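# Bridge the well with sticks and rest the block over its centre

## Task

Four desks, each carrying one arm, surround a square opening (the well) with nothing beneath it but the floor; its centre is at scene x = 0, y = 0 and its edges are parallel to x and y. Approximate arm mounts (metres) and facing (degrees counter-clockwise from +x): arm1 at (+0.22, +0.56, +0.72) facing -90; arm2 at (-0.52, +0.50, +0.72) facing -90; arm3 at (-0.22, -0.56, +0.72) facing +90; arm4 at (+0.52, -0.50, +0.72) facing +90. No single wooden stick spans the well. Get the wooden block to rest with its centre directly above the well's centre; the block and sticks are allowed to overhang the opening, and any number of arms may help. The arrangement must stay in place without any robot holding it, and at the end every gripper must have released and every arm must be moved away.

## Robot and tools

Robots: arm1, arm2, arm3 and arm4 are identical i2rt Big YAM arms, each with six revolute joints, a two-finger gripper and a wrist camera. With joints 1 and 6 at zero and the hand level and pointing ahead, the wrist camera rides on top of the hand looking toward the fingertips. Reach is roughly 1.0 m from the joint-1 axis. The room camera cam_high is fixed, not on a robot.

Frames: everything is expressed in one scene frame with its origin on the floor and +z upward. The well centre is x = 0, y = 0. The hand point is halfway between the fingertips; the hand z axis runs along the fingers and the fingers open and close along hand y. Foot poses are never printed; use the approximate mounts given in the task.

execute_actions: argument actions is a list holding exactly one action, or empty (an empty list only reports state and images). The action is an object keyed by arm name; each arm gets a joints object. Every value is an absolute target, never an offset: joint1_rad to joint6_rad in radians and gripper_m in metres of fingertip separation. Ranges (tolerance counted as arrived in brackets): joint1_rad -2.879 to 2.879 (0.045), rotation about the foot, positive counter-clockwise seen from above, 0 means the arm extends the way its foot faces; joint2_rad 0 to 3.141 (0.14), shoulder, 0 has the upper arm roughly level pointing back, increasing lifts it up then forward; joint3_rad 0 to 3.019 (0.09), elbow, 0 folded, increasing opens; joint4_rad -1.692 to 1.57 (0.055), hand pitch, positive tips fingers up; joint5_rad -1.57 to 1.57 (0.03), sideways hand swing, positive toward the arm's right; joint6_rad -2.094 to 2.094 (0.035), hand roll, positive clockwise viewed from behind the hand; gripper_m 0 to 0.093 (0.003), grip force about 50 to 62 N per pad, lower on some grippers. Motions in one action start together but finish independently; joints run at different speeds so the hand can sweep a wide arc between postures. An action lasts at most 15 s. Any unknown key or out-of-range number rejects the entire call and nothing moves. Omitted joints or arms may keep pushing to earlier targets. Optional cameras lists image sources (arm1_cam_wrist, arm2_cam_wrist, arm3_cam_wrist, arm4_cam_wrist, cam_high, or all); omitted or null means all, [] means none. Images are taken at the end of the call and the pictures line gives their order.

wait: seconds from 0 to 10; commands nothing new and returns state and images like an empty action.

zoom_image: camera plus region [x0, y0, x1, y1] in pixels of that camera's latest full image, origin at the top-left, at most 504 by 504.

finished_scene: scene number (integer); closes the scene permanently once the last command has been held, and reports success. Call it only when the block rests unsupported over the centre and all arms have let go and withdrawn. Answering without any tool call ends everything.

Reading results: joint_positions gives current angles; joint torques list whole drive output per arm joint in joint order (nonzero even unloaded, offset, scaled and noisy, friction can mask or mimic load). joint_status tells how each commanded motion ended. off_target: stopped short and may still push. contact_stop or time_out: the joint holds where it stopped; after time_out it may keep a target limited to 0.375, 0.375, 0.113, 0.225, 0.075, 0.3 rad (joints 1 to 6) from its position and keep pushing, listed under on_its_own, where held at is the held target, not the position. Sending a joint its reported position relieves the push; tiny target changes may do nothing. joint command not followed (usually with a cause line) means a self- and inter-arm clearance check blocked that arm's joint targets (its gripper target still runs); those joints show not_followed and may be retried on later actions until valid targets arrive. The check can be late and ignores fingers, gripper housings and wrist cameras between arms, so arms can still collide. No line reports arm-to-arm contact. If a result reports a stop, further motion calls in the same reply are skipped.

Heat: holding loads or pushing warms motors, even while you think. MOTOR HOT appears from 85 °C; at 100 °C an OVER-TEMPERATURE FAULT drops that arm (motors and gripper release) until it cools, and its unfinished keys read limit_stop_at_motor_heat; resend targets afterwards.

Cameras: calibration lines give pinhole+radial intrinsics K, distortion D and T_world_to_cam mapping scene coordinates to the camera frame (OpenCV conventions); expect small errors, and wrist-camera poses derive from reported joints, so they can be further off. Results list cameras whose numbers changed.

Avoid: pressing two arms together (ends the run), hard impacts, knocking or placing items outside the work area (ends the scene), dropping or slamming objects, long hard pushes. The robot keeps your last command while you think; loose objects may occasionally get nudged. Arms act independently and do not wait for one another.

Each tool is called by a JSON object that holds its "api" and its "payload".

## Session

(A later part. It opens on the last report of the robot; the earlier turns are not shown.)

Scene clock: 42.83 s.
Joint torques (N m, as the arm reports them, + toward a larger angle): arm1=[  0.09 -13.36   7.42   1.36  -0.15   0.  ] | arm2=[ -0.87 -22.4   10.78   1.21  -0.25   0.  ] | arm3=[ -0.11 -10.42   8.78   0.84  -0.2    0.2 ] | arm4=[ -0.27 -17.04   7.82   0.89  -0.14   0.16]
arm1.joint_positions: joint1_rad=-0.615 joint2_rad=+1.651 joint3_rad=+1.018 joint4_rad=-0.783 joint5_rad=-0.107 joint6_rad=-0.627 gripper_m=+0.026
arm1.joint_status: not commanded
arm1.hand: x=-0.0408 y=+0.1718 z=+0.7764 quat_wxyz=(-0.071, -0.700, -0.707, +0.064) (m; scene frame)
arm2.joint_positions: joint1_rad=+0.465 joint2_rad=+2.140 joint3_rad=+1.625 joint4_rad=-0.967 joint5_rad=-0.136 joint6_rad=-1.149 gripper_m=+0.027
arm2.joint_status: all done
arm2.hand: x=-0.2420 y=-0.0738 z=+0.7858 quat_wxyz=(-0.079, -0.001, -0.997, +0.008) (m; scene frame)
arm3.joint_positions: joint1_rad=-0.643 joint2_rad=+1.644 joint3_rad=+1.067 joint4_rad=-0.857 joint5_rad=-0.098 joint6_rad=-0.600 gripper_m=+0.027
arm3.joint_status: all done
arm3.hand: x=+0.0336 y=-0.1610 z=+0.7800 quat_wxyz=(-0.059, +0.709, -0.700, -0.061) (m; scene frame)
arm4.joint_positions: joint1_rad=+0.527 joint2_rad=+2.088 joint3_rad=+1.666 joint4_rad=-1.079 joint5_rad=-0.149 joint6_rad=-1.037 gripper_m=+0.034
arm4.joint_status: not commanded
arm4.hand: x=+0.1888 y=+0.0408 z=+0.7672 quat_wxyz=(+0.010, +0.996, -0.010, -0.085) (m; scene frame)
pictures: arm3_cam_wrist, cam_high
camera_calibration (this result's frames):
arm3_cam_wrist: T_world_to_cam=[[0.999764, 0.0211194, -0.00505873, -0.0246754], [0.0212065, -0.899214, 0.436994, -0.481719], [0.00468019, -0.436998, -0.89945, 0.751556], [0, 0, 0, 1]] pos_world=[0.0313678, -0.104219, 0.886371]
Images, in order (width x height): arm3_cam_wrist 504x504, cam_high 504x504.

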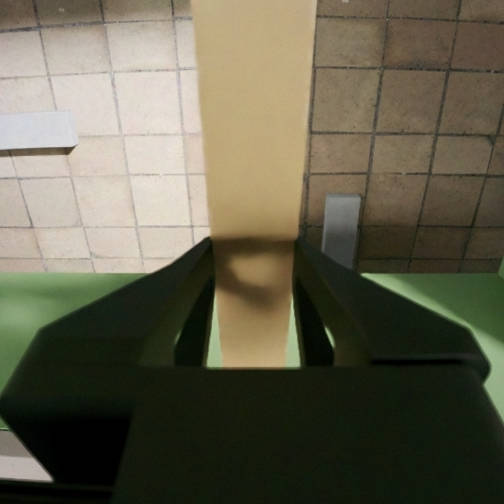

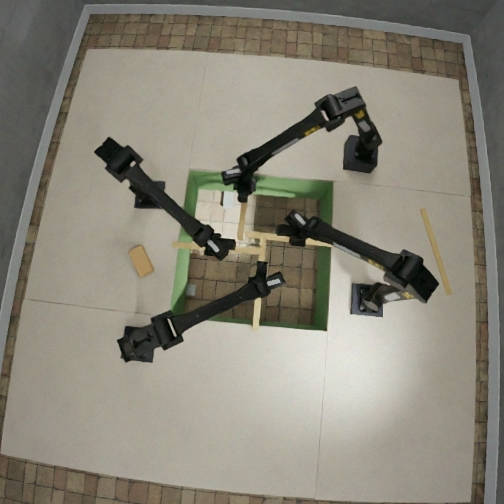

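{"api": "execute_actions", "payload": {"actions": [{"arm3":{"joints":{"joint2_rad":1.64,"gripper_m":0.0285}},"arm1":{"joints":{"joint2_rad":1.643}}}], "cameras": ["cam_high","arm3_cam_wrist"]}}

{"api": "zoom_image", "payload": {"camera": "cam_high", "region": [160, 160, 345, 345]}}

Scene clock: 43.63 s.
Joint torques (N m, as the arm reports them, + toward a larger angle): arm1=[  0.12 -14.93   7.41   1.37  -0.15   0.  ] | arm2=[ -0.14 -22.04  10.67   1.38  -0.21  -0.04] | arm3=[ -0.18 -11.82   8.76   0.85  -0.2    0.19] | arm4=[ -0.16 -17.09   7.8    0.92  -0.14   0.15]
arm1.joint_positions: joint1_rad=-0.615 joint2_rad=+1.651 joint3_rad=+1.018 joint4_rad=-0.783 joint5_rad=-0.107 joint6_rad=-0.627 gripper_m=+0.026
arm1.joint_status: all done
arm1.hand: x=-0.0408 y=+0.1718 z=+0.7764 quat_wxyz=(-0.071, -0.700, -0.707, +0.064) (m; scene frame)
arm2.joint_positions: joint1_rad=+0.465 joint2_rad=+2.140 joint3_rad=+1.625 joint4_rad=-0.967 joint5_rad=-0.136 joint6_rad=-1.149 gripper_m=+0.027
arm2.joint_status: not commanded
arm2.hand: x=-0.2420 y=-0.0738 z=+0.7858 quat_wxyz=(-0.079, -0.001, -0.997, +0.008) (m; scene frame)
arm3.joint_positions: joint1_rad=-0.643 joint2_rad=+1.644 joint3_rad=+1.067 joint4_rad=-0.857 joint5_rad=-0.098 joint6_rad=-0.600 gripper_m=+0.029
arm3.joint_status: all done
arm3.hand: x=+0.0336 y=-0.1610 z=+0.7800 quat_wxyz=(-0.059, +0.708, -0.701, -0.061) (m; scene frame)
arm4.joint_positions: joint1_rad=+0.527 joint2_rad=+2.088 joint3_rad=+1.666 joint4_rad=-1.079 joint5_rad=-0.149 joint6_rad=-1.037 gripper_m=+0.034
arm4.joint_status: not commanded
arm4.hand: x=+0.1888 y=+0.0408 z=+0.7672 quat_wxyz=(+0.010, +0.996, -0.010, -0.085) (m; scene frame)
pictures: arm3_cam_wrist, cam_high
camera_calibration (this result's frames):
arm3_cam_wrist: T_world_to_cam=[[0.999779, 0.0203677, -0.0051882, -0.024696], [0.020587, -0.899229, 0.436994, -0.4817], [0.00423519, -0.437004, -0.899449, 0.751569], [0, 0, 0, 1]] pos_world=[0.0314242, -0.104217, 0.886371]
Images, in order (width x height): arm3_cam_wrist 504x504, cam_high 504x504.

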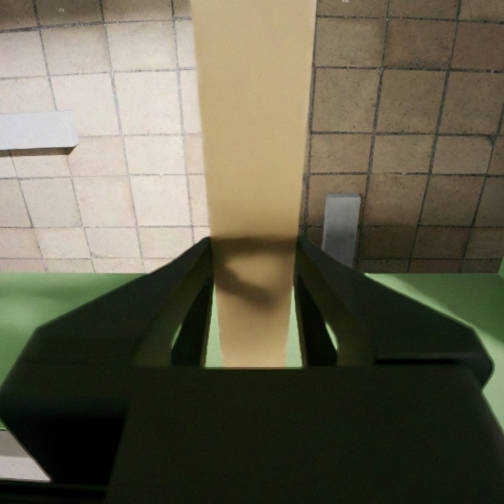

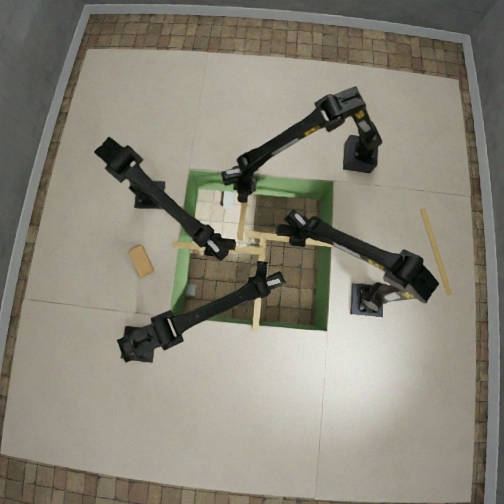

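Region (160, 160, 345, 345) of cam_high's 504x504 image, scaled by 2.724, with more detail than that image has.

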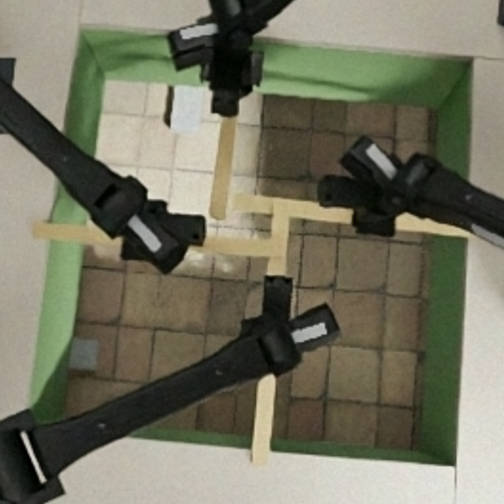

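{"api": "execute_actions", "payload": {"actions": [{"arm3":{"joints":{"joint2_rad":1.695,"gripper_m":0.034}},"arm2":{"joints":{"joint1_rad":0.547,"joint2_rad":2.15,"joint6_rad":-1.05}}}], "cameras": ["cam_high","arm3_cam_wrist","arm2_cam_wrist"]}}

{"api": "zoom_image", "payload": {"camera": "cam_high", "region": [215, 205, 295, 285]}}

Scene clock: 45.47 s.
Joint torques (N m, as the arm reports them, + toward a larger angle): arm1=[  0.2  -15.02   7.44   1.37  -0.16  -0.01] | arm2=[ -1.69 -24.43  10.7    1.22  -0.2    0.21] | arm3=[ -0.08 -11.15   8.46   0.74  -0.2    0.2 ] | arm4=[ -0.23 -17.16   7.84   0.94  -0.15   0.16]
arm1.joint_positions: joint1_rad=-0.615 joint2_rad=+1.651 joint3_rad=+1.018 joint4_rad=-0.783 joint5_rad=-0.107 joint6_rad=-0.627 gripper_m=+0.026
arm1.joint_status: not commanded
arm1.hand: x=-0.0408 y=+0.1719 z=+0.7764 quat_wxyz=(-0.071, -0.700, -0.707, +0.064) (m; scene frame)
arm2.joint_positions: joint1_rad=+0.555 joint2_rad=+2.140 joint3_rad=+1.625 joint4_rad=-0.965 joint5_rad=-0.136 joint6_rad=-1.062 gripper_m=+0.027
arm2.joint_status: all done
arm2.hand: x=-0.1914 y=-0.0468 z=+0.7860 quat_wxyz=(-0.081, +0.001, -0.997, +0.002) (m; scene frame)
arm3.joint_positions: joint1_rad=-0.643 joint2_rad=+1.686 joint3_rad=+1.067 joint4_rad=-0.856 joint5_rad=-0.098 joint6_rad=-0.600 gripper_m=+0.034
arm3.joint_status: all done
arm3.hand: x=+0.0317 y=-0.1639 z=+0.7612 quat_wxyz=(-0.039, +0.709, -0.702, -0.058) (m; scene frame)
arm4.joint_positions: joint1_rad=+0.527 joint2_rad=+2.088 joint3_rad=+1.666 joint4_rad=-1.079 joint5_rad=-0.149 joint6_rad=-1.037 gripper_m=+0.034
arm4.joint_status: not commanded
arm4.hand: x=+0.1888 y=+0.0408 z=+0.7672 quat_wxyz=(+0.010, +0.996, -0.010, -0.085) (m; scene frame)
pictures: arm2_cam_wrist, arm3_cam_wrist, cam_high
camera_calibration (this result's frames):
arm2_cam_wrist: T_world_to_cam=[[0.00262571, -0.999994, -0.00242708, -0.0426347], [-0.901506, -0.00341744, 0.432753, -0.506957], [-0.432758, 0.00105175, -0.901509, 0.744347], [0, 0, 0, 1]] pos_world=[-0.134791, -0.0451498, 0.890319]
arm3_cam_wrist: T_world_to_cam=[[0.999384, 0.0198174, -0.0289764, -0.00475655], [0.0310605, -0.883812, 0.466809, -0.496527], [-0.0163588, -0.467422, -0.883883, 0.717279], [0, 0, 0, 1]] pos_world=[0.0319098, -0.103471, 0.865636]
Images, in order (width x height): arm2_cam_wrist 504x504, arm3_cam_wrist 504x504, cam_high 504x504.

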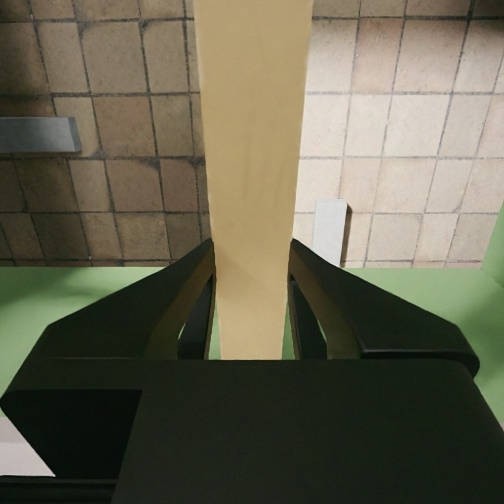

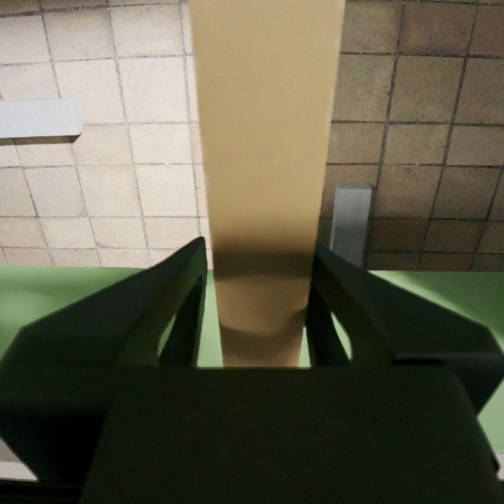

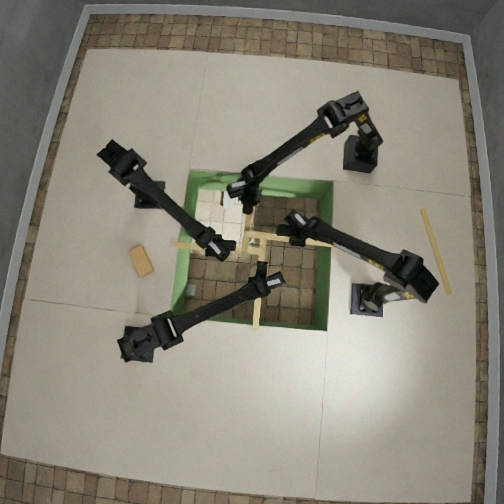

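Region (215, 205, 295, 285) of cam_high's 504x504 image, scaled by 6.300, with more detail than that image has.

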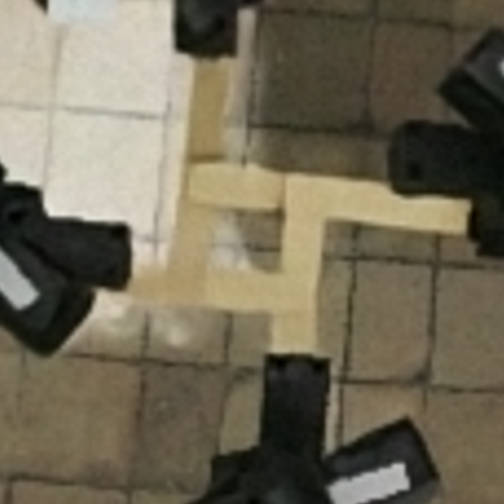

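{"api": "execute_actions", "payload": {"actions": [{"arm2":{"joints":{"joint3_rad":1.613,"joint4_rad":-0.94}}}], "cameras": ["cam_high","arm2_cam_wrist"]}}

{"api": "zoom_image", "payload": {"camera": "cam_high", "region": [215, 205, 295, 285]}}

Scene clock: 46.57 s.
Joint torques (N m, as the arm reports them, + toward a larger angle): arm1=[  0.12 -15.09   7.42   1.37  -0.16   0.  ] | arm2=[ -0.66 -23.49   9.1    1.4   -0.24   0.23] | arm3=[ -0.19 -11.21   8.49   0.74  -0.2    0.19] | arm4=[ -0.19 -17.     7.81   0.88  -0.14   0.15]
arm1.joint_positions: joint1_rad=-0.615 joint2_rad=+1.651 joint3_rad=+1.018 joint4_rad=-0.783 joint5_rad=-0.107 joint6_rad=-0.627 gripper_m=+0.026
arm1.joint_status: not commanded
arm1.hand: x=-0.0408 y=+0.1719 z=+0.7764 quat_wxyz=(-0.071, -0.700, -0.707, +0.064) (m; scene frame)
arm2.joint_positions: joint1_rad=+0.555 joint2_rad=+2.140 joint3_rad=+1.615 joint4_rad=-0.956 joint5_rad=-0.136 joint6_rad=-1.061 gripper_m=+0.027
arm2.joint_status: all done
arm2.hand: x=-0.1924 y=-0.0450 z=+0.7827 quat_wxyz=(-0.080, +0.001, -0.997, +0.001) (m; scene frame)
arm3.joint_positions: joint1_rad=-0.643 joint2_rad=+1.686 joint3_rad=+1.067 joint4_rad=-0.856 joint5_rad=-0.098 joint6_rad=-0.600 gripper_m=+0.034
arm3.joint_status: not commanded
arm3.hand: x=+0.0317 y=-0.1639 z=+0.7612 quat_wxyz=(-0.039, +0.709, -0.702, -0.058) (m; scene frame)
arm4.joint_positions: joint1_rad=+0.527 joint2_rad=+2.088 joint3_rad=+1.666 joint4_rad=-1.079 joint5_rad=-0.149 joint6_rad=-1.037 gripper_m=+0.034
arm4.joint_status: not commanded
arm4.hand: x=+0.1888 y=+0.0408 z=+0.7672 quat_wxyz=(+0.010, +0.996, -0.010, -0.085) (m; scene frame)
pictures: arm2_cam_wrist, cam_high
camera_calibration (this result's frames):
arm2_cam_wrist: T_world_to_cam=[[0.00187439, -0.999993, -0.0032178, -0.0403235], [-0.90135, -0.00308307, 0.433081, -0.506647], [-0.433088, 0.0020886, -0.901349, 0.740806], [0, 0, 0, 1]] pos_world=[-0.135757, -0.0434325, 0.887014]
Images, in order (width x height): arm2_cam_wrist 504x504, cam_high 504x504.

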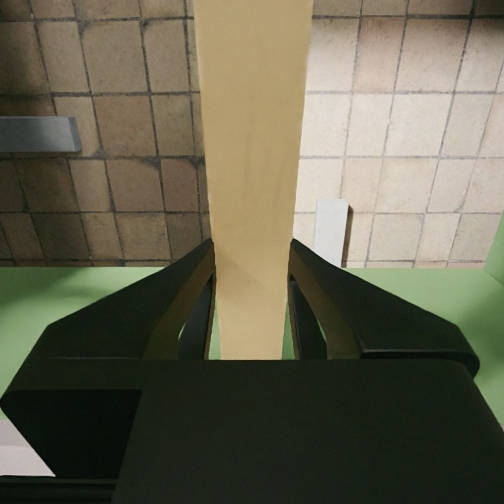

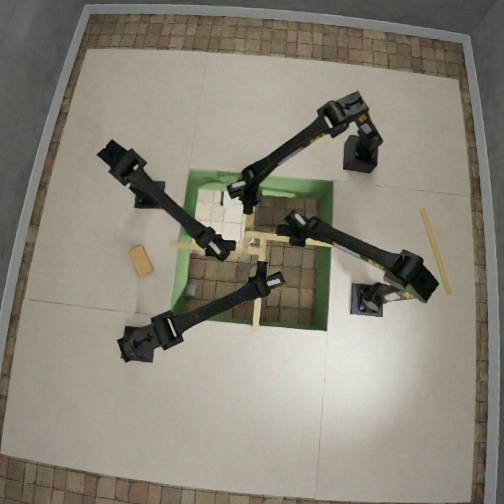

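Region (215, 205, 295, 285) of cam_high's 504x504 image, scaled by 6.300, with more detail than that image has.

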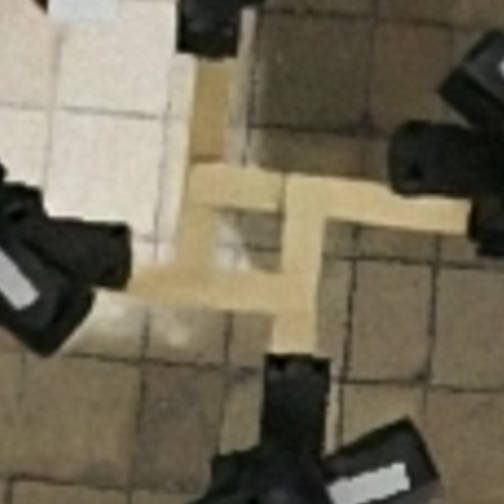

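{"api": "execute_actions", "payload": {"actions": [{"arm2":{"joints":{"joint3_rad":1.602,"joint4_rad":-0.925}}}], "cameras": ["cam_high","arm2_cam_wrist"]}}

{"api": "zoom_image", "payload": {"camera": "cam_high", "region": [225, 220, 275, 270]}}

Scene clock: 47.30 s.
Joint torques (N m, as the arm reports them, + toward a larger angle): arm1=[  0.11 -15.05   7.43   1.37  -0.16   0.  ] | arm2=[ -0.87 -23.8    9.22   1.41  -0.25   0.18] | arm3=[ -0.19 -11.15   8.5    0.75  -0.2    0.19] | arm4=[ -0.24 -17.14   7.82   0.91  -0.14   0.16]
arm1.joint_positions: joint1_rad=-0.615 joint2_rad=+1.651 joint3_rad=+1.018 joint4_rad=-0.783 joint5_rad=-0.107 joint6_rad=-0.627 gripper_m=+0.026
arm1.joint_status: not commanded
arm1.hand: x=-0.0408 y=+0.1719 z=+0.7764 quat_wxyz=(-0.071, -0.700, -0.707, +0.064) (m; scene frame)
arm2.joint_positions: joint1_rad=+0.555 joint2_rad=+2.140 joint3_rad=+1.604 joint4_rad=-0.941 joint5_rad=-0.136 joint6_rad=-1.061 gripper_m=+0.027
arm2.joint_status: all done
arm2.hand: x=-0.1929 y=-0.0439 z=+0.7792 quat_wxyz=(-0.081, +0.001, -0.997, +0.003) (m; scene frame)
arm3.joint_positions: joint1_rad=-0.643 joint2_rad=+1.686 joint3_rad=+1.067 joint4_rad=-0.856 joint5_rad=-0.098 joint6_rad=-0.600 gripper_m=+0.034
arm3.joint_status: not commanded
arm3.hand: x=+0.0317 y=-0.1639 z=+0.7612 quat_wxyz=(-0.039, +0.709, -0.702, -0.058) (m; scene frame)
arm4.joint_positions: joint1_rad=+0.527 joint2_rad=+2.088 joint3_rad=+1.666 joint4_rad=-1.079 joint5_rad=-0.149 joint6_rad=-1.037 gripper_m=+0.034
arm4.joint_status: not commanded
arm4.hand: x=+0.1888 y=+0.0408 z=+0.7672 quat_wxyz=(+0.010, +0.996, -0.010, -0.085) (m; scene frame)
pictures: arm2_cam_wrist, cam_high
camera_calibration (this result's frames):
arm2_cam_wrist: T_world_to_cam=[[0.00186327, -0.999998, 0.000123608, -0.0418458], [-0.902148, -0.00162762, 0.431424, -0.504438], [-0.431423, -0.00091537, -0.902149, 0.738162], [0, 0, 0, 1]] pos_world=[-0.13654, -0.0419911, 0.883564]
Images, in order (width x height): arm2_cam_wrist 504x504, cam_high 504x504.

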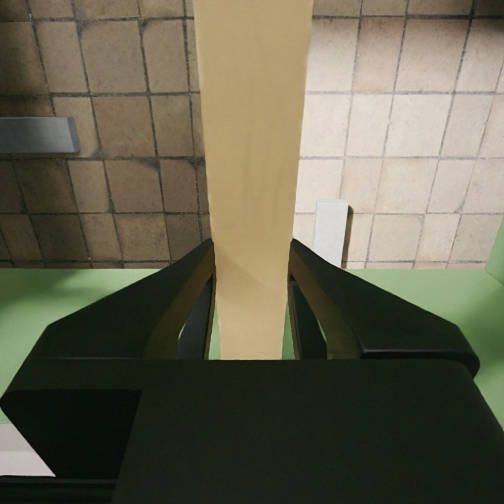

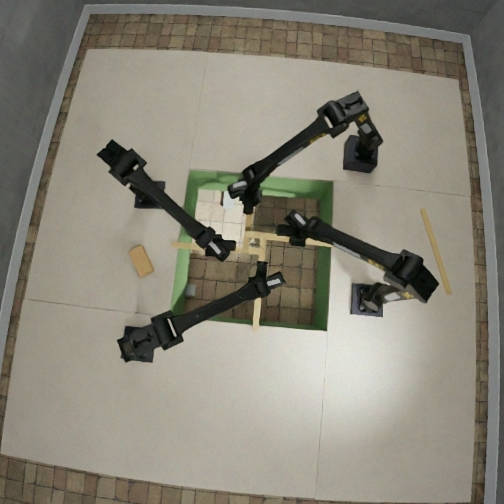

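Region (225, 220, 275, 270) of cam_high's 504x504 image, scaled by 10.080, with more detail than that image has.

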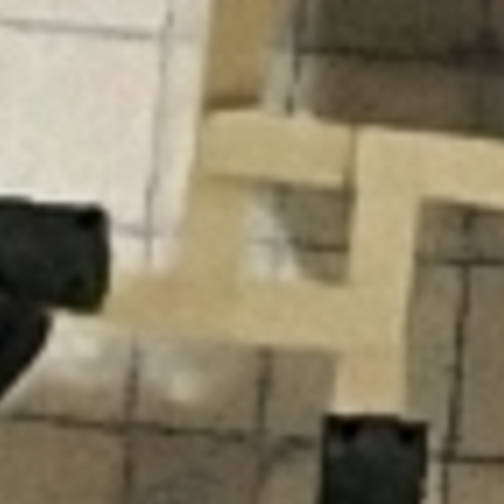

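{"api": "execute_actions", "payload": {"actions": [{"arm2":{"joints":{"joint2_rad":2.182}}}], "cameras": ["cam_high","arm2_cam_wrist"]}}

{"api": "zoom_image", "payload": {"camera": "cam_high", "region": [225, 220, 275, 270]}}

Scene clock: 48.23 s.
Joint torques (N m, as the arm reports them, + toward a larger angle): arm1=[  0.12 -15.02   7.42   1.37  -0.16  -0.01] | arm2=[ -1.13 -21.52   9.03   1.38  -0.22   0.18] | arm3=[ -0.19 -11.21   8.48   0.75  -0.2    0.19] | arm4=[ -0.35 -17.04   7.84   0.91  -0.15   0.17]
arm1.joint_positions: joint1_rad=-0.615 joint2_rad=+1.651 joint3_rad=+1.018 joint4_rad=-0.783 joint5_rad=-0.107 joint6_rad=-0.627 gripper_m=+0.026
arm1.joint_status: not commanded
arm1.hand: x=-0.0408 y=+0.1719 z=+0.7764 quat_wxyz=(-0.071, -0.700, -0.707, +0.064) (m; scene frame)
arm2.joint_positions: joint1_rad=+0.555 joint2_rad=+2.141 joint3_rad=+1.604 joint4_rad=-0.941 joint5_rad=-0.136 joint6_rad=-1.061 gripper_m=+0.027
arm2.joint_status: all done
arm2.hand: x=-0.1930 y=-0.0438 z=+0.7787 quat_wxyz=(-0.081, +0.001, -0.997, +0.003) (m; scene frame)
arm3.joint_positions: joint1_rad=-0.643 joint2_rad=+1.686 joint3_rad=+1.067 joint4_rad=-0.856 joint5_rad=-0.098 joint6_rad=-0.600 gripper_m=+0.034
arm3.joint_status: not commanded
arm3.hand: x=+0.0317 y=-0.1639 z=+0.7612 quat_wxyz=(-0.039, +0.709, -0.702, -0.058) (m; scene frame)
arm4.joint_positions: joint1_rad=+0.527 joint2_rad=+2.088 joint3_rad=+1.666 joint4_rad=-1.079 joint5_rad=-0.149 joint6_rad=-1.037 gripper_m=+0.034
arm4.joint_status: not commanded
arm4.hand: x=+0.1888 y=+0.0408 z=+0.7672 quat_wxyz=(+0.010, +0.996, -0.010, -0.085) (m; scene frame)
pictures: arm2_cam_wrist, cam_high
camera_calibration (this result's frames):
arm2_cam_wrist: T_world_to_cam=[[0.00186599, -0.999998, -0.000544673, -0.0412158], [-0.901989, -0.00191827, 0.431756, -0.50453], [-0.431756, -0.000314361, -0.901991, 0.737555], [0, 0, 0, 1]] pos_world=[-0.13656, -0.0419517, 0.883078]
Images, in order (width x height): arm2_cam_wrist 504x504, cam_high 504x504.

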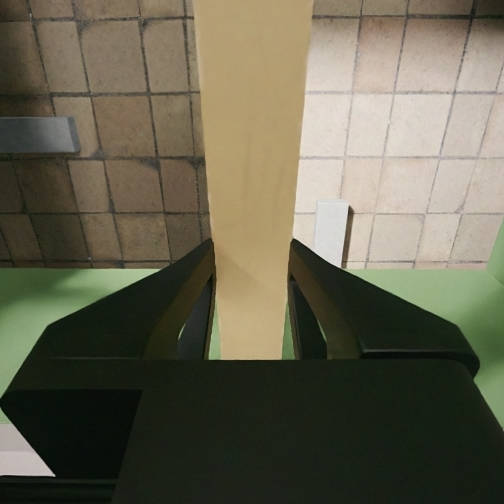

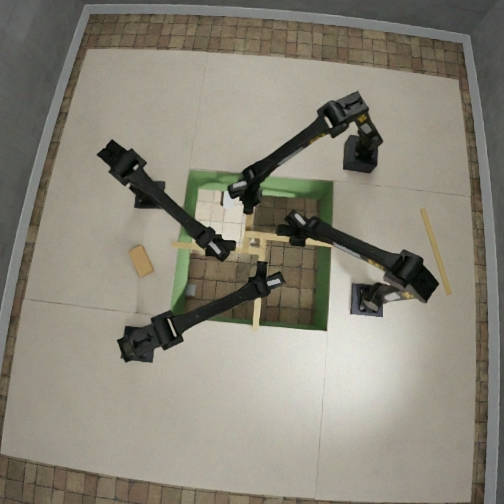

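Region (225, 220, 275, 270) of cam_high's 504x504 image, scaled by 10.080, with more detail than that image has.

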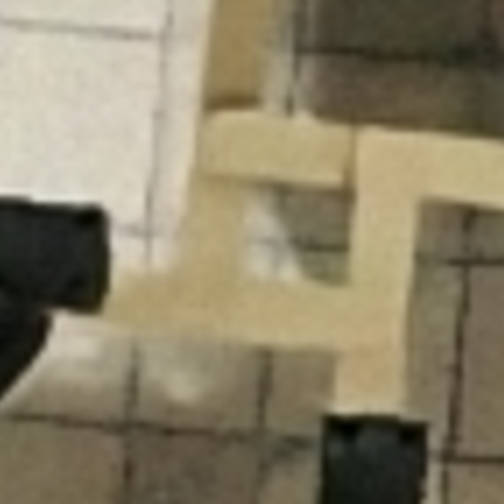

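{"api": "execute_actions", "payload": {"actions": [{"arm2":{"joints":{"joint2_rad":2.19}}}], "cameras": ["arm2_cam_wrist"]}}

Scene clock: 48.87 s.
Joint torques (N m, as the arm reports them, + toward a larger angle): arm1=[  0.09 -15.04   7.43   1.36  -0.17  -0.01] | arm2=[ -1.4  -21.24   8.92   1.33  -0.28   0.2 ] | arm3=[ -0.22 -11.18   8.51   0.74  -0.21   0.19] | arm4=[ -0.29 -17.39   7.85   0.93  -0.14   0.15]
arm1.joint_positions: joint1_rad=-0.615 joint2_rad=+1.651 joint3_rad=+1.018 joint4_rad=-0.783 joint5_rad=-0.107 joint6_rad=-0.627 gripper_m=+0.026
arm1.joint_status: not commanded
arm1.hand: x=-0.0408 y=+0.1719 z=+0.7764 quat_wxyz=(-0.071, -0.700, -0.707, +0.064) (m; scene frame)
arm2.joint_positions: joint1_rad=+0.555 joint2_rad=+2.147 joint3_rad=+1.604 joint4_rad=-0.941 joint5_rad=-0.136 joint6_rad=-1.061 gripper_m=+0.027
arm2.joint_status: all done
arm2.hand: x=-0.1935 y=-0.0429 z=+0.7750 quat_wxyz=(-0.080, +0.000, -0.997, +0.000) (m; scene frame)
arm3.joint_positions: joint1_rad=-0.643 joint2_rad=+1.686 joint3_rad=+1.067 joint4_rad=-0.856 joint5_rad=-0.098 joint6_rad=-0.600 gripper_m=+0.034
arm3.joint_status: not commanded
arm3.hand: x=+0.0317 y=-0.1639 z=+0.7612 quat_wxyz=(-0.039, +0.709, -0.702, -0.058) (m; scene frame)
arm4.joint_positions: joint1_rad=+0.527 joint2_rad=+2.088 joint3_rad=+1.666 joint4_rad=-1.079 joint5_rad=-0.149 joint6_rad=-1.037 gripper_m=+0.034
arm4.joint_status: not commanded
arm4.hand: x=+0.1888 y=+0.0408 z=+0.7672 quat_wxyz=(+0.010, +0.996, -0.010, -0.085) (m; scene frame)
pictures: arm2_cam_wrist
camera_calibration (this result's frames):
arm2_cam_wrist: T_world_to_cam=[[0.00150221, -0.999981, -0.00595145, -0.0362137], [-0.900711, -0.00393845, 0.434402, -0.505236], [-0.434417, 0.00470797, -0.900699, 0.73269], [0, 0, 0, 1]] pos_world=[-0.136724, -0.0416524, 0.879194]
Images, in order (width x height): arm2_cam_wrist 504x504.

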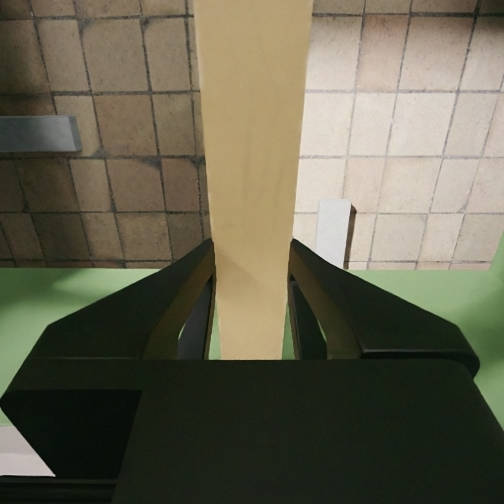

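{"api": "execute_actions", "payload": {"actions": [{"arm2":{"joints":{"joint2_rad":2.196}}}], "cameras": ["arm2_cam_wrist","cam_high"]}}

{"api": "zoom_image", "payload": {"camera": "cam_high", "region": [225, 220, 275, 270]}}

Scene clock: 49.53 s.
Joint torques (N m, as the arm reports them, + toward a larger angle): arm1=[  0.1  -15.01   7.42   1.36  -0.17  -0.01] | arm2=[ -1.46 -20.93   8.95   1.3   -0.25   0.16] | arm3=[ -0.17 -11.15   8.49   0.74  -0.2    0.19] | arm4=[ -0.28 -17.14   7.85   0.91  -0.15   0.15]
arm1.joint_positions: joint1_rad=-0.615 joint2_rad=+1.651 joint3_rad=+1.018 joint4_rad=-0.783 joint5_rad=-0.107 joint6_rad=-0.627 gripper_m=+0.026
arm1.joint_status: not commanded
arm1.hand: x=-0.0408 y=+0.1719 z=+0.7764 quat_wxyz=(-0.071, -0.700, -0.707, +0.064) (m; scene frame)
arm2.joint_positions: joint1_rad=+0.555 joint2_rad=+2.147 joint3_rad=+1.604 joint4_rad=-0.941 joint5_rad=-0.136 joint6_rad=-1.061 gripper_m=+0.027
arm2.joint_status: all done
arm2.hand: x=-0.1935 y=-0.0428 z=+0.7747 quat_wxyz=(-0.079, +0.000, -0.997, +0.000) (m; scene frame)
arm3.joint_positions: joint1_rad=-0.643 joint2_rad=+1.686 joint3_rad=+1.067 joint4_rad=-0.856 joint5_rad=-0.098 joint6_rad=-0.600 gripper_m=+0.034
arm3.joint_status: not commanded
arm3.hand: x=+0.0317 y=-0.1639 z=+0.7612 quat_wxyz=(-0.039, +0.709, -0.702, -0.058) (m; scene frame)
arm4.joint_positions: joint1_rad=+0.527 joint2_rad=+2.088 joint3_rad=+1.666 joint4_rad=-1.079 joint5_rad=-0.149 joint6_rad=-1.037 gripper_m=+0.034
arm4.joint_status: not commanded
arm4.hand: x=+0.1888 y=+0.0408 z=+0.7672 quat_wxyz=(+0.010, +0.996, -0.010, -0.085) (m; scene frame)
pictures: arm2_cam_wrist, cam_high
camera_calibration (this result's frames):
arm2_cam_wrist: T_world_to_cam=[[0.00150248, -0.999979, -0.00628551, -0.0359003], [-0.90063, -0.00408474, 0.434567, -0.50528], [-0.434584, 0.005008, -0.900618, 0.732385], [0, 0, 0, 1]] pos_world=[-0.136735, -0.0416312, 0.878951]
Images, in order (width x height): arm2_cam_wrist 504x504, cam_high 504x504.

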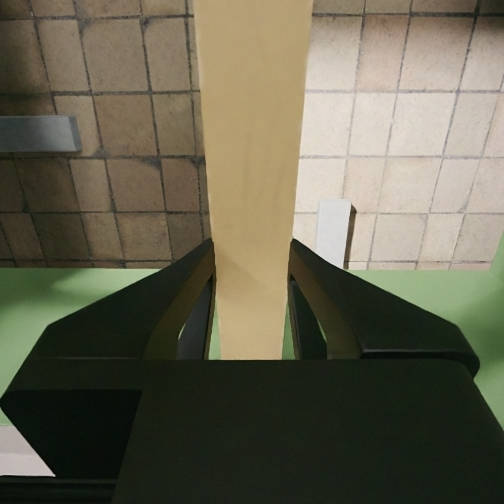

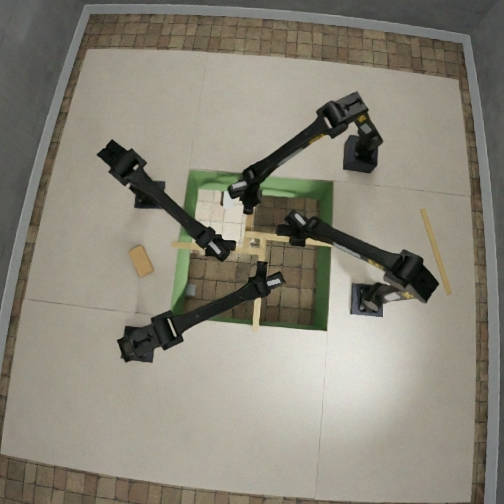

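Region (225, 220, 275, 270) of cam_high's 504x504 image, scaled by 10.080, with more detail than that image has.

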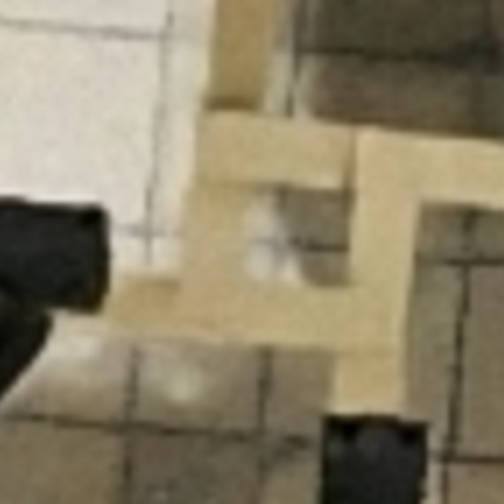

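{"api": "execute_actions", "payload": {"actions": [{"arm2":{"joints":{"joint2_rad":2.16,"gripper_m":0.0285}}}], "cameras": ["arm2_cam_wrist","cam_high","arm1_cam_wrist"]}}

{"api": "zoom_image", "payload": {"camera": "cam_high", "region": [215, 205, 295, 285]}}

Scene clock: 50.27 s.
Joint torques (N m, as the arm reports them, + toward a larger angle): arm1=[  0.06 -14.99   7.43   1.36  -0.16   0.  ] | arm2=[ -1.41 -23.89   8.97   1.35  -0.2    0.24] | arm3=[ -0.17 -11.18   8.49   0.75  -0.2    0.19] | arm4=[ -0.16 -17.04   7.83   0.96  -0.14   0.16]
arm1.joint_positions: joint1_rad=-0.615 joint2_rad=+1.651 joint3_rad=+1.018 joint4_rad=-0.783 joint5_rad=-0.107 joint6_rad=-0.627 gripper_m=+0.026
arm1.joint_status: not commanded
arm1.hand: x=-0.0408 y=+0.1719 z=+0.7764 quat_wxyz=(-0.071, -0.700, -0.707, +0.064) (m; scene frame)
arm2.joint_positions: joint1_rad=+0.555 joint2_rad=+2.147 joint3_rad=+1.604 joint4_rad=-0.941 joint5_rad=-0.136 joint6_rad=-1.061 gripper_m=+0.029
arm2.joint_status: all done
arm2.hand: x=-0.1935 y=-0.0428 z=+0.7747 quat_wxyz=(-0.079, +0.000, -0.997, +0.000) (m; scene frame)
arm3.joint_positions: joint1_rad=-0.643 joint2_rad=+1.686 joint3_rad=+1.067 joint4_rad=-0.856 joint5_rad=-0.098 joint6_rad=-0.600 gripper_m=+0.034
arm3.joint_status: not commanded
arm3.hand: x=+0.0317 y=-0.1639 z=+0.7612 quat_wxyz=(-0.039, +0.709, -0.702, -0.058) (m; scene frame)
arm4.joint_positions: joint1_rad=+0.527 joint2_rad=+2.088 joint3_rad=+1.666 joint4_rad=-1.079 joint5_rad=-0.149 joint6_rad=-1.037 gripper_m=+0.034
arm4.joint_status: not commanded
arm4.hand: x=+0.1888 y=+0.0408 z=+0.7672 quat_wxyz=(+0.010, +0.996, -0.010, -0.085) (m; scene frame)
pictures: arm1_cam_wrist, arm2_cam_wrist, cam_high
camera_calibration (this result's frames):
arm1_cam_wrist: T_world_to_cam=[[-0.999684, -0.0183935, -0.0171249, -0.0238816], [-0.023846, 0.909371, 0.415303, -0.477043], [0.00793406, 0.41558, -0.909522, 0.761371], [0, 0, 0, 1]] pos_world=[-0.0412904, 0.116959, 0.890192]
arm2_cam_wrist: T_world_to_cam=[[0.00150248, -0.999979, -0.00628551, -0.0359003], [-0.90063, -0.00408474, 0.434567, -0.50528], [-0.434584, 0.005008, -0.900618, 0.732385], [0, 0, 0, 1]] pos_world=[-0.136735, -0.0416312, 0.878951]
Images, in order (width x height): arm1_cam_wrist 504x504, arm2_cam_wrist 504x504, cam_high 504x504.

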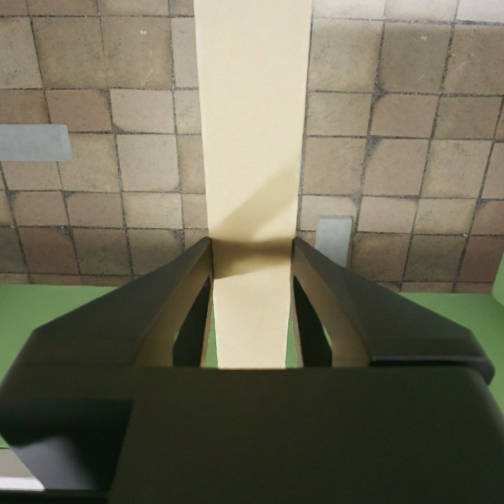

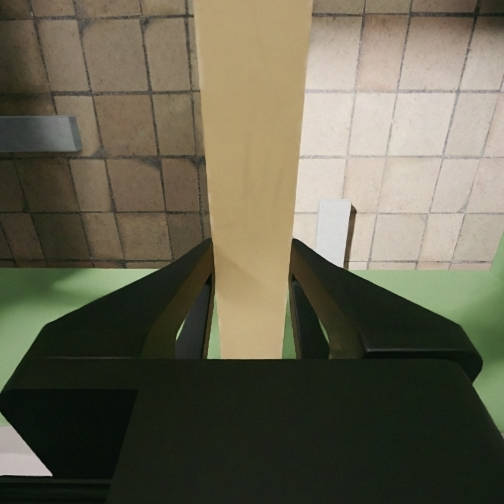

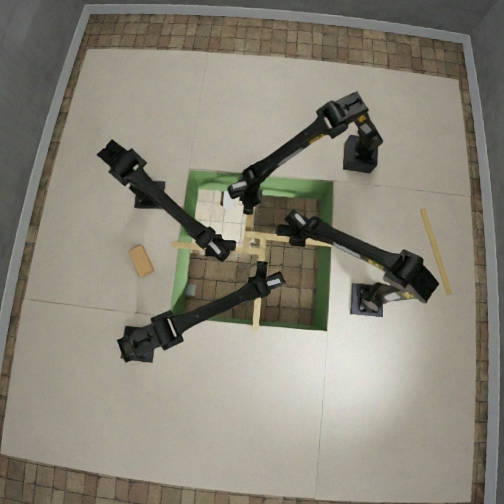

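Region (215, 205, 295, 285) of cam_high's 504x504 image, scaled by 6.300, with more detail than that image has.

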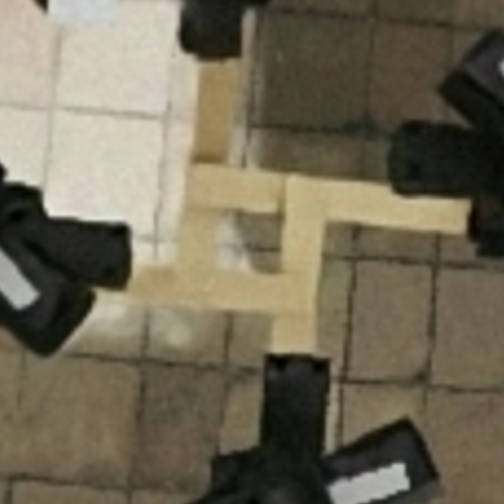

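{"api": "execute_actions", "payload": {"actions": [{"arm2":{"joints":{"joint2_rad":2.222,"joint4_rad":-0.908,"gripper_m":0.035}},"arm1":{"joints":{"joint2_rad":1.675,"joint4_rad":-0.76}}}], "cameras": ["arm2_cam_wrist","cam_high","arm1_cam_wrist"]}}

{"api": "zoom_image", "payload": {"camera": "cam_high", "region": [215, 205, 295, 285]}}

Scene clock: 51.43 s.
Joint torques (N m, as the arm reports them, + toward a larger angle): arm1=[ -0.07 -13.82   7.33   1.41  -0.17   0.  ] | arm2=[ -0.64 -22.12   8.71   1.32  -0.26   0.2 ] | arm3=[ -0.17 -11.15   8.47   0.75  -0.2    0.19] | arm4=[ -0.31 -16.97   7.82   0.91  -0.15   0.16]
arm1.joint_positions: joint1_rad=-0.615 joint2_rad=+1.668 joint3_rad=+1.018 joint4_rad=-0.775 joint5_rad=-0.107 joint6_rad=-0.627 gripper_m=+0.026
arm1.joint_status: all done
arm1.hand: x=-0.0409 y=+0.1716 z=+0.7693 quat_wxyz=(-0.070, -0.701, -0.707, +0.059) (m; scene frame)
arm2.joint_positions: joint1_rad=+0.555 joint2_rad=+2.188 joint3_rad=+1.604 joint4_rad=-0.923 joint5_rad=-0.136 joint6_rad=-1.061 gripper_m=+0.035
arm2.joint_status: all done
arm2.hand: x=-0.1949 y=-0.0401 z=+0.7499 quat_wxyz=(-0.074, -0.001, -0.997, -0.010) (m; scene frame)
arm3.joint_positions: joint1_rad=-0.643 joint2_rad=+1.686 joint3_rad=+1.067 joint4_rad=-0.856 joint5_rad=-0.098 joint6_rad=-0.600 gripper_m=+0.034
arm3.joint_status: not commanded
arm3.hand: x=+0.0317 y=-0.1639 z=+0.7612 quat_wxyz=(-0.039, +0.709, -0.702, -0.058) (m; scene frame)
arm4.joint_positions: joint1_rad=+0.527 joint2_rad=+2.088 joint3_rad=+1.666 joint4_rad=-1.079 joint5_rad=-0.149 joint6_rad=-1.037 gripper_m=+0.034
arm4.joint_status: not commanded
arm4.hand: x=+0.1888 y=+0.0408 z=+0.7672 quat_wxyz=(+0.010, +0.996, -0.010, -0.085) (m; scene frame)
pictures: arm1_cam_wrist, arm2_cam_wrist, cam_high
camera_calibration (this result's frames):
arm1_cam_wrist: T_world_to_cam=[[-0.999586, -0.0183691, -0.0221504, -0.020253], [-0.0259961, 0.906519, 0.421365, -0.478059], [0.0123397, 0.421766, -0.906621, 0.751892], [0, 0, 0, 1]] pos_world=[-0.0419503, 0.115874, 0.882669]
arm2_cam_wrist: T_world_to_cam=[[0.00102131, -0.999634, -0.0270506, -0.0178239], [-0.895597, -0.0129482, 0.444677, -0.502723], [-0.444864, 0.0237723, -0.895282, 0.70418], [0, 0, 0, 1]] pos_world=[-0.136955, -0.0410667, 0.853507]
Images, in order (width x height): arm1_cam_wrist 504x504, arm2_cam_wrist 504x504, cam_high 504x504.

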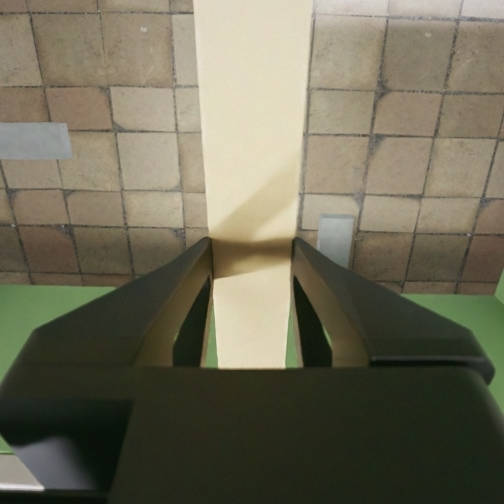

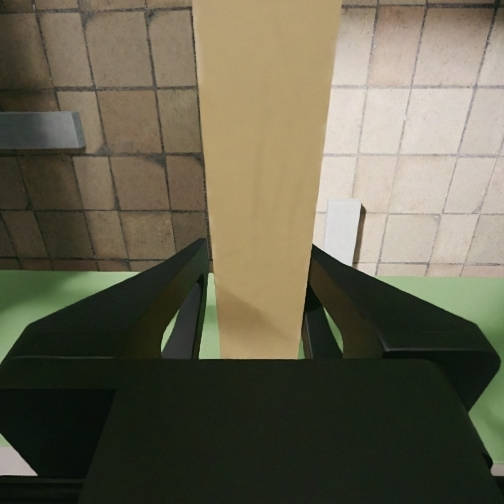

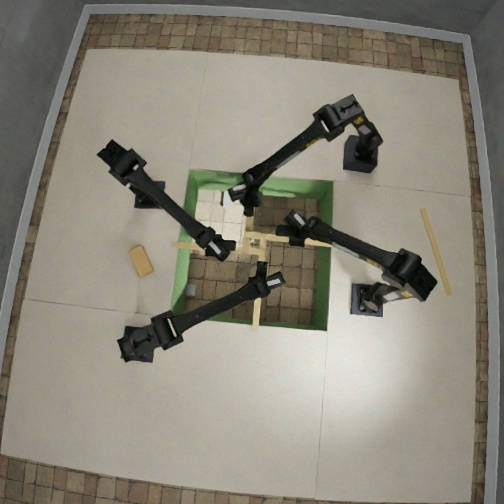

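Region (215, 205, 295, 285) of cam_high's 504x504 image, scaled by 6.300, with more detail than that image has.

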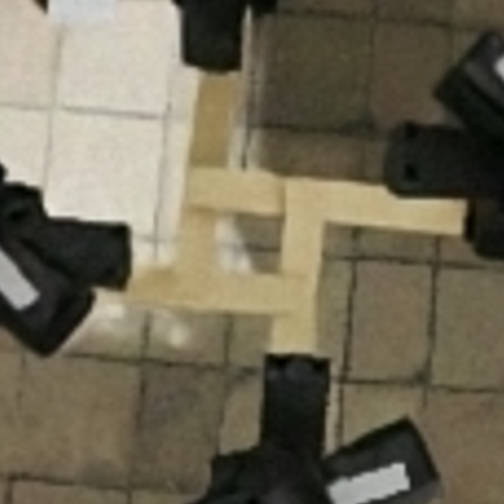

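{"api": "execute_actions", "payload": {"actions": [{"arm1":{"joints":{"joint2_rad":1.686,"joint4_rad":-0.745,"gripper_m":0.022}}}], "cameras": ["cam_high","arm1_cam_wrist"]}}

{"api": "zoom_image", "payload": {"camera": "cam_high", "region": [215, 205, 295, 285]}}

Scene clock: 52.23 s.
Joint torques (N m, as the arm reports them, + toward a larger angle): arm1=[ -0.07 -13.86   7.26   1.46  -0.17  -0.01] | arm2=[ -0.79 -22.15   8.8    1.24  -0.22   0.17] | arm3=[ -0.15 -11.2    8.48   0.75  -0.2    0.19] | arm4=[ -0.33 -16.98   7.84   0.93  -0.15   0.16]
arm1.joint_positions: joint1_rad=-0.615 joint2_rad=+1.678 joint3_rad=+1.018 joint4_rad=-0.760 joint5_rad=-0.107 joint6_rad=-0.627 gripper_m=+0.026
arm1.joint_status: gripper_m off_target (ended at +0.026, target +0.022); the others done
arm1.hand: x=-0.0423 y=+0.1696 z=+0.7654 quat_wxyz=(-0.070, -0.701, -0.707, +0.061) (m; scene frame)
arm2.joint_positions: joint1_rad=+0.555 joint2_rad=+2.188 joint3_rad=+1.604 joint4_rad=-0.923 joint5_rad=-0.136 joint6_rad=-1.061 gripper_m=+0.035
arm2.joint_status: not commanded
arm2.hand: x=-0.1949 y=-0.0401 z=+0.7499 quat_wxyz=(-0.074, -0.001, -0.997, -0.010) (m; scene frame)
arm3.joint_positions: joint1_rad=-0.643 joint2_rad=+1.686 joint3_rad=+1.067 joint4_rad=-0.856 joint5_rad=-0.098 joint6_rad=-0.600 gripper_m=+0.034
arm3.joint_status: not commanded
arm3.hand: x=+0.0317 y=-0.1639 z=+0.7612 quat_wxyz=(-0.039, +0.709, -0.702, -0.058) (m; scene frame)
arm4.joint_positions: joint1_rad=+0.527 joint2_rad=+2.088 joint3_rad=+1.666 joint4_rad=-1.079 joint5_rad=-0.149 joint6_rad=-1.037 gripper_m=+0.034
arm4.joint_status: not commanded
arm4.hand: x=+0.1888 y=+0.0408 z=+0.7672 quat_wxyz=(+0.010, +0.996, -0.010, -0.085) (m; scene frame)
pictures: arm1_cam_wrist, cam_high
camera_calibration (this result's frames):
arm1_cam_wrist: T_world_to_cam=[[-0.999638, -0.0183856, -0.0196377, -0.02363], [-0.0249174, 0.90795, 0.418338, -0.472564], [0.0101387, 0.418676, -0.908079, 0.750719], [0, 0, 0, 1]] pos_world=[-0.0430079, 0.114322, 0.87894]
Images, in order (width x height): arm1_cam_wrist 504x504, cam_high 504x504.

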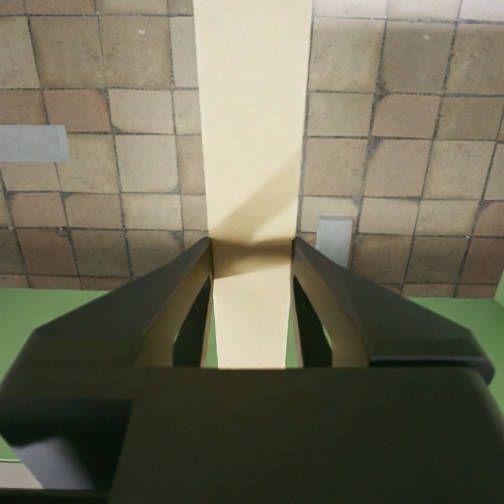

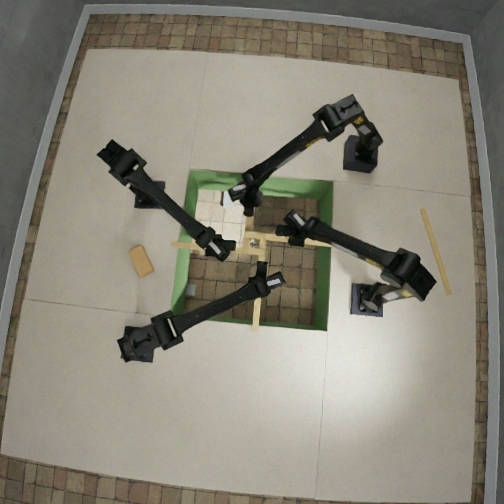

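Region (215, 205, 295, 285) of cam_high's 504x504 image, scaled by 6.300, with more detail than that image has.

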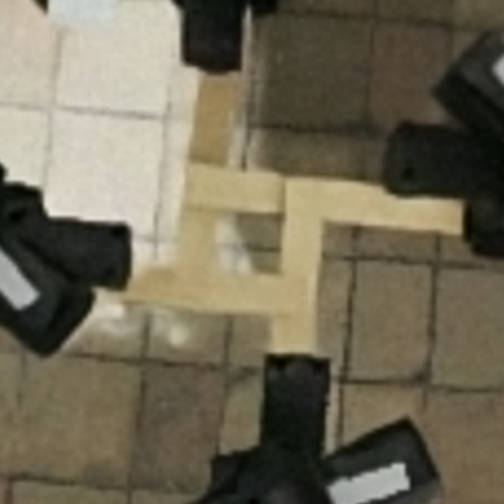

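{"api": "execute_actions", "payload": {"actions": [{"arm1":{"joints":{"joint2_rad":1.697}}}], "cameras": ["cam_high","arm1_cam_wrist"]}}

{"api": "zoom_image", "payload": {"camera": "cam_high", "region": [215, 205, 295, 285]}}

Scene clock: 52.90 s.
Joint torques (N m, as the arm reports them, + toward a larger angle): arm1=[  0.06 -13.75   7.25   1.42  -0.17  -0.01] | arm2=[ -1.11 -22.41   8.73   1.34  -0.26   0.18] | arm3=[ -0.16 -11.26   8.49   0.73  -0.2    0.19] | arm4=[ -0.14 -16.91   7.82   0.95  -0.14   0.16]
arm1.joint_positions: joint1_rad=-0.615 joint2_rad=+1.685 joint3_rad=+1.018 joint4_rad=-0.759 joint5_rad=-0.107 joint6_rad=-0.627 gripper_m=+0.026
arm1.joint_status: all done
arm1.hand: x=-0.0419 y=+0.1701 z=+0.7620 quat_wxyz=(-0.070, -0.701, -0.707, +0.058) (m; scene frame)
arm2.joint_positions: joint1_rad=+0.555 joint2_rad=+2.188 joint3_rad=+1.604 joint4_rad=-0.923 joint5_rad=-0.136 joint6_rad=-1.061 gripper_m=+0.035
arm2.joint_status: not commanded
arm2.hand: x=-0.1949 y=-0.0401 z=+0.7499 quat_wxyz=(-0.074, -0.001, -0.997, -0.010) (m; scene frame)
arm3.joint_positions: joint1_rad=-0.643 joint2_rad=+1.686 joint3_rad=+1.067 joint4_rad=-0.856 joint5_rad=-0.098 joint6_rad=-0.600 gripper_m=+0.034
arm3.joint_status: not commanded
arm3.hand: x=+0.0317 y=-0.1639 z=+0.7612 quat_wxyz=(-0.039, +0.709, -0.702, -0.058) (m; scene frame)
arm4.joint_positions: joint1_rad=+0.527 joint2_rad=+2.088 joint3_rad=+1.666 joint4_rad=-1.079 joint5_rad=-0.149 joint6_rad=-1.037 gripper_m=+0.034
arm4.joint_status: not commanded
arm4.hand: x=+0.1888 y=+0.0408 z=+0.7672 quat_wxyz=(+0.010, +0.996, -0.010, -0.085) (m; scene frame)
pictures: arm1_cam_wrist, cam_high
camera_calibration (this result's frames):
arm1_cam_wrist: T_world_to_cam=[[-0.999555, -0.0183565, -0.0235208, -0.0203601], [-0.0265875, 0.905734, 0.423013, -0.474805], [0.0135386, 0.42345, -0.905818, 0.74509], [0, 0, 0, 1]] pos_world=[-0.0430624, 0.114164, 0.875286]
Images, in order (width x height): arm1_cam_wrist 504x504, cam_high 504x504.

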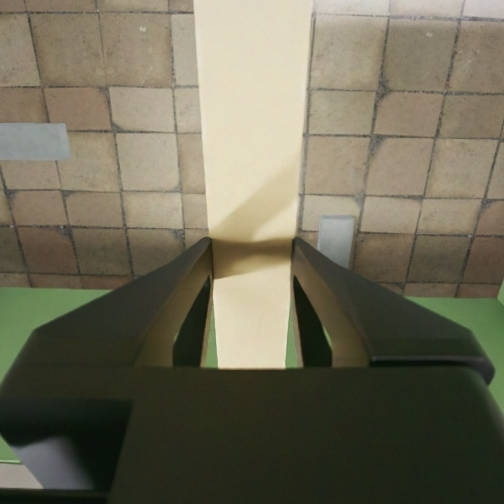

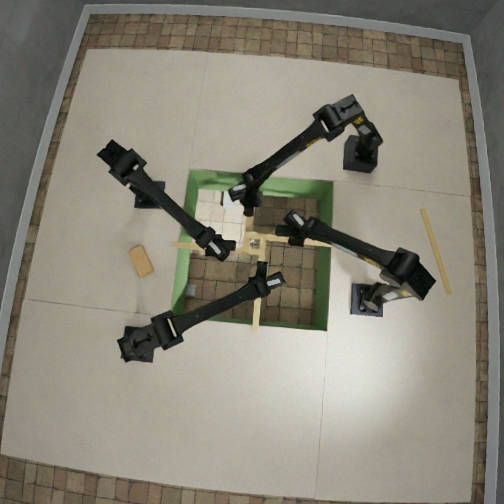

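Region (215, 205, 295, 285) of cam_high's 504x504 image, scaled by 6.300, with more detail than that image has.

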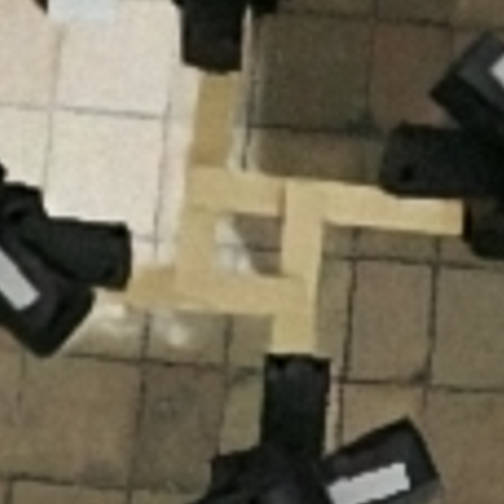

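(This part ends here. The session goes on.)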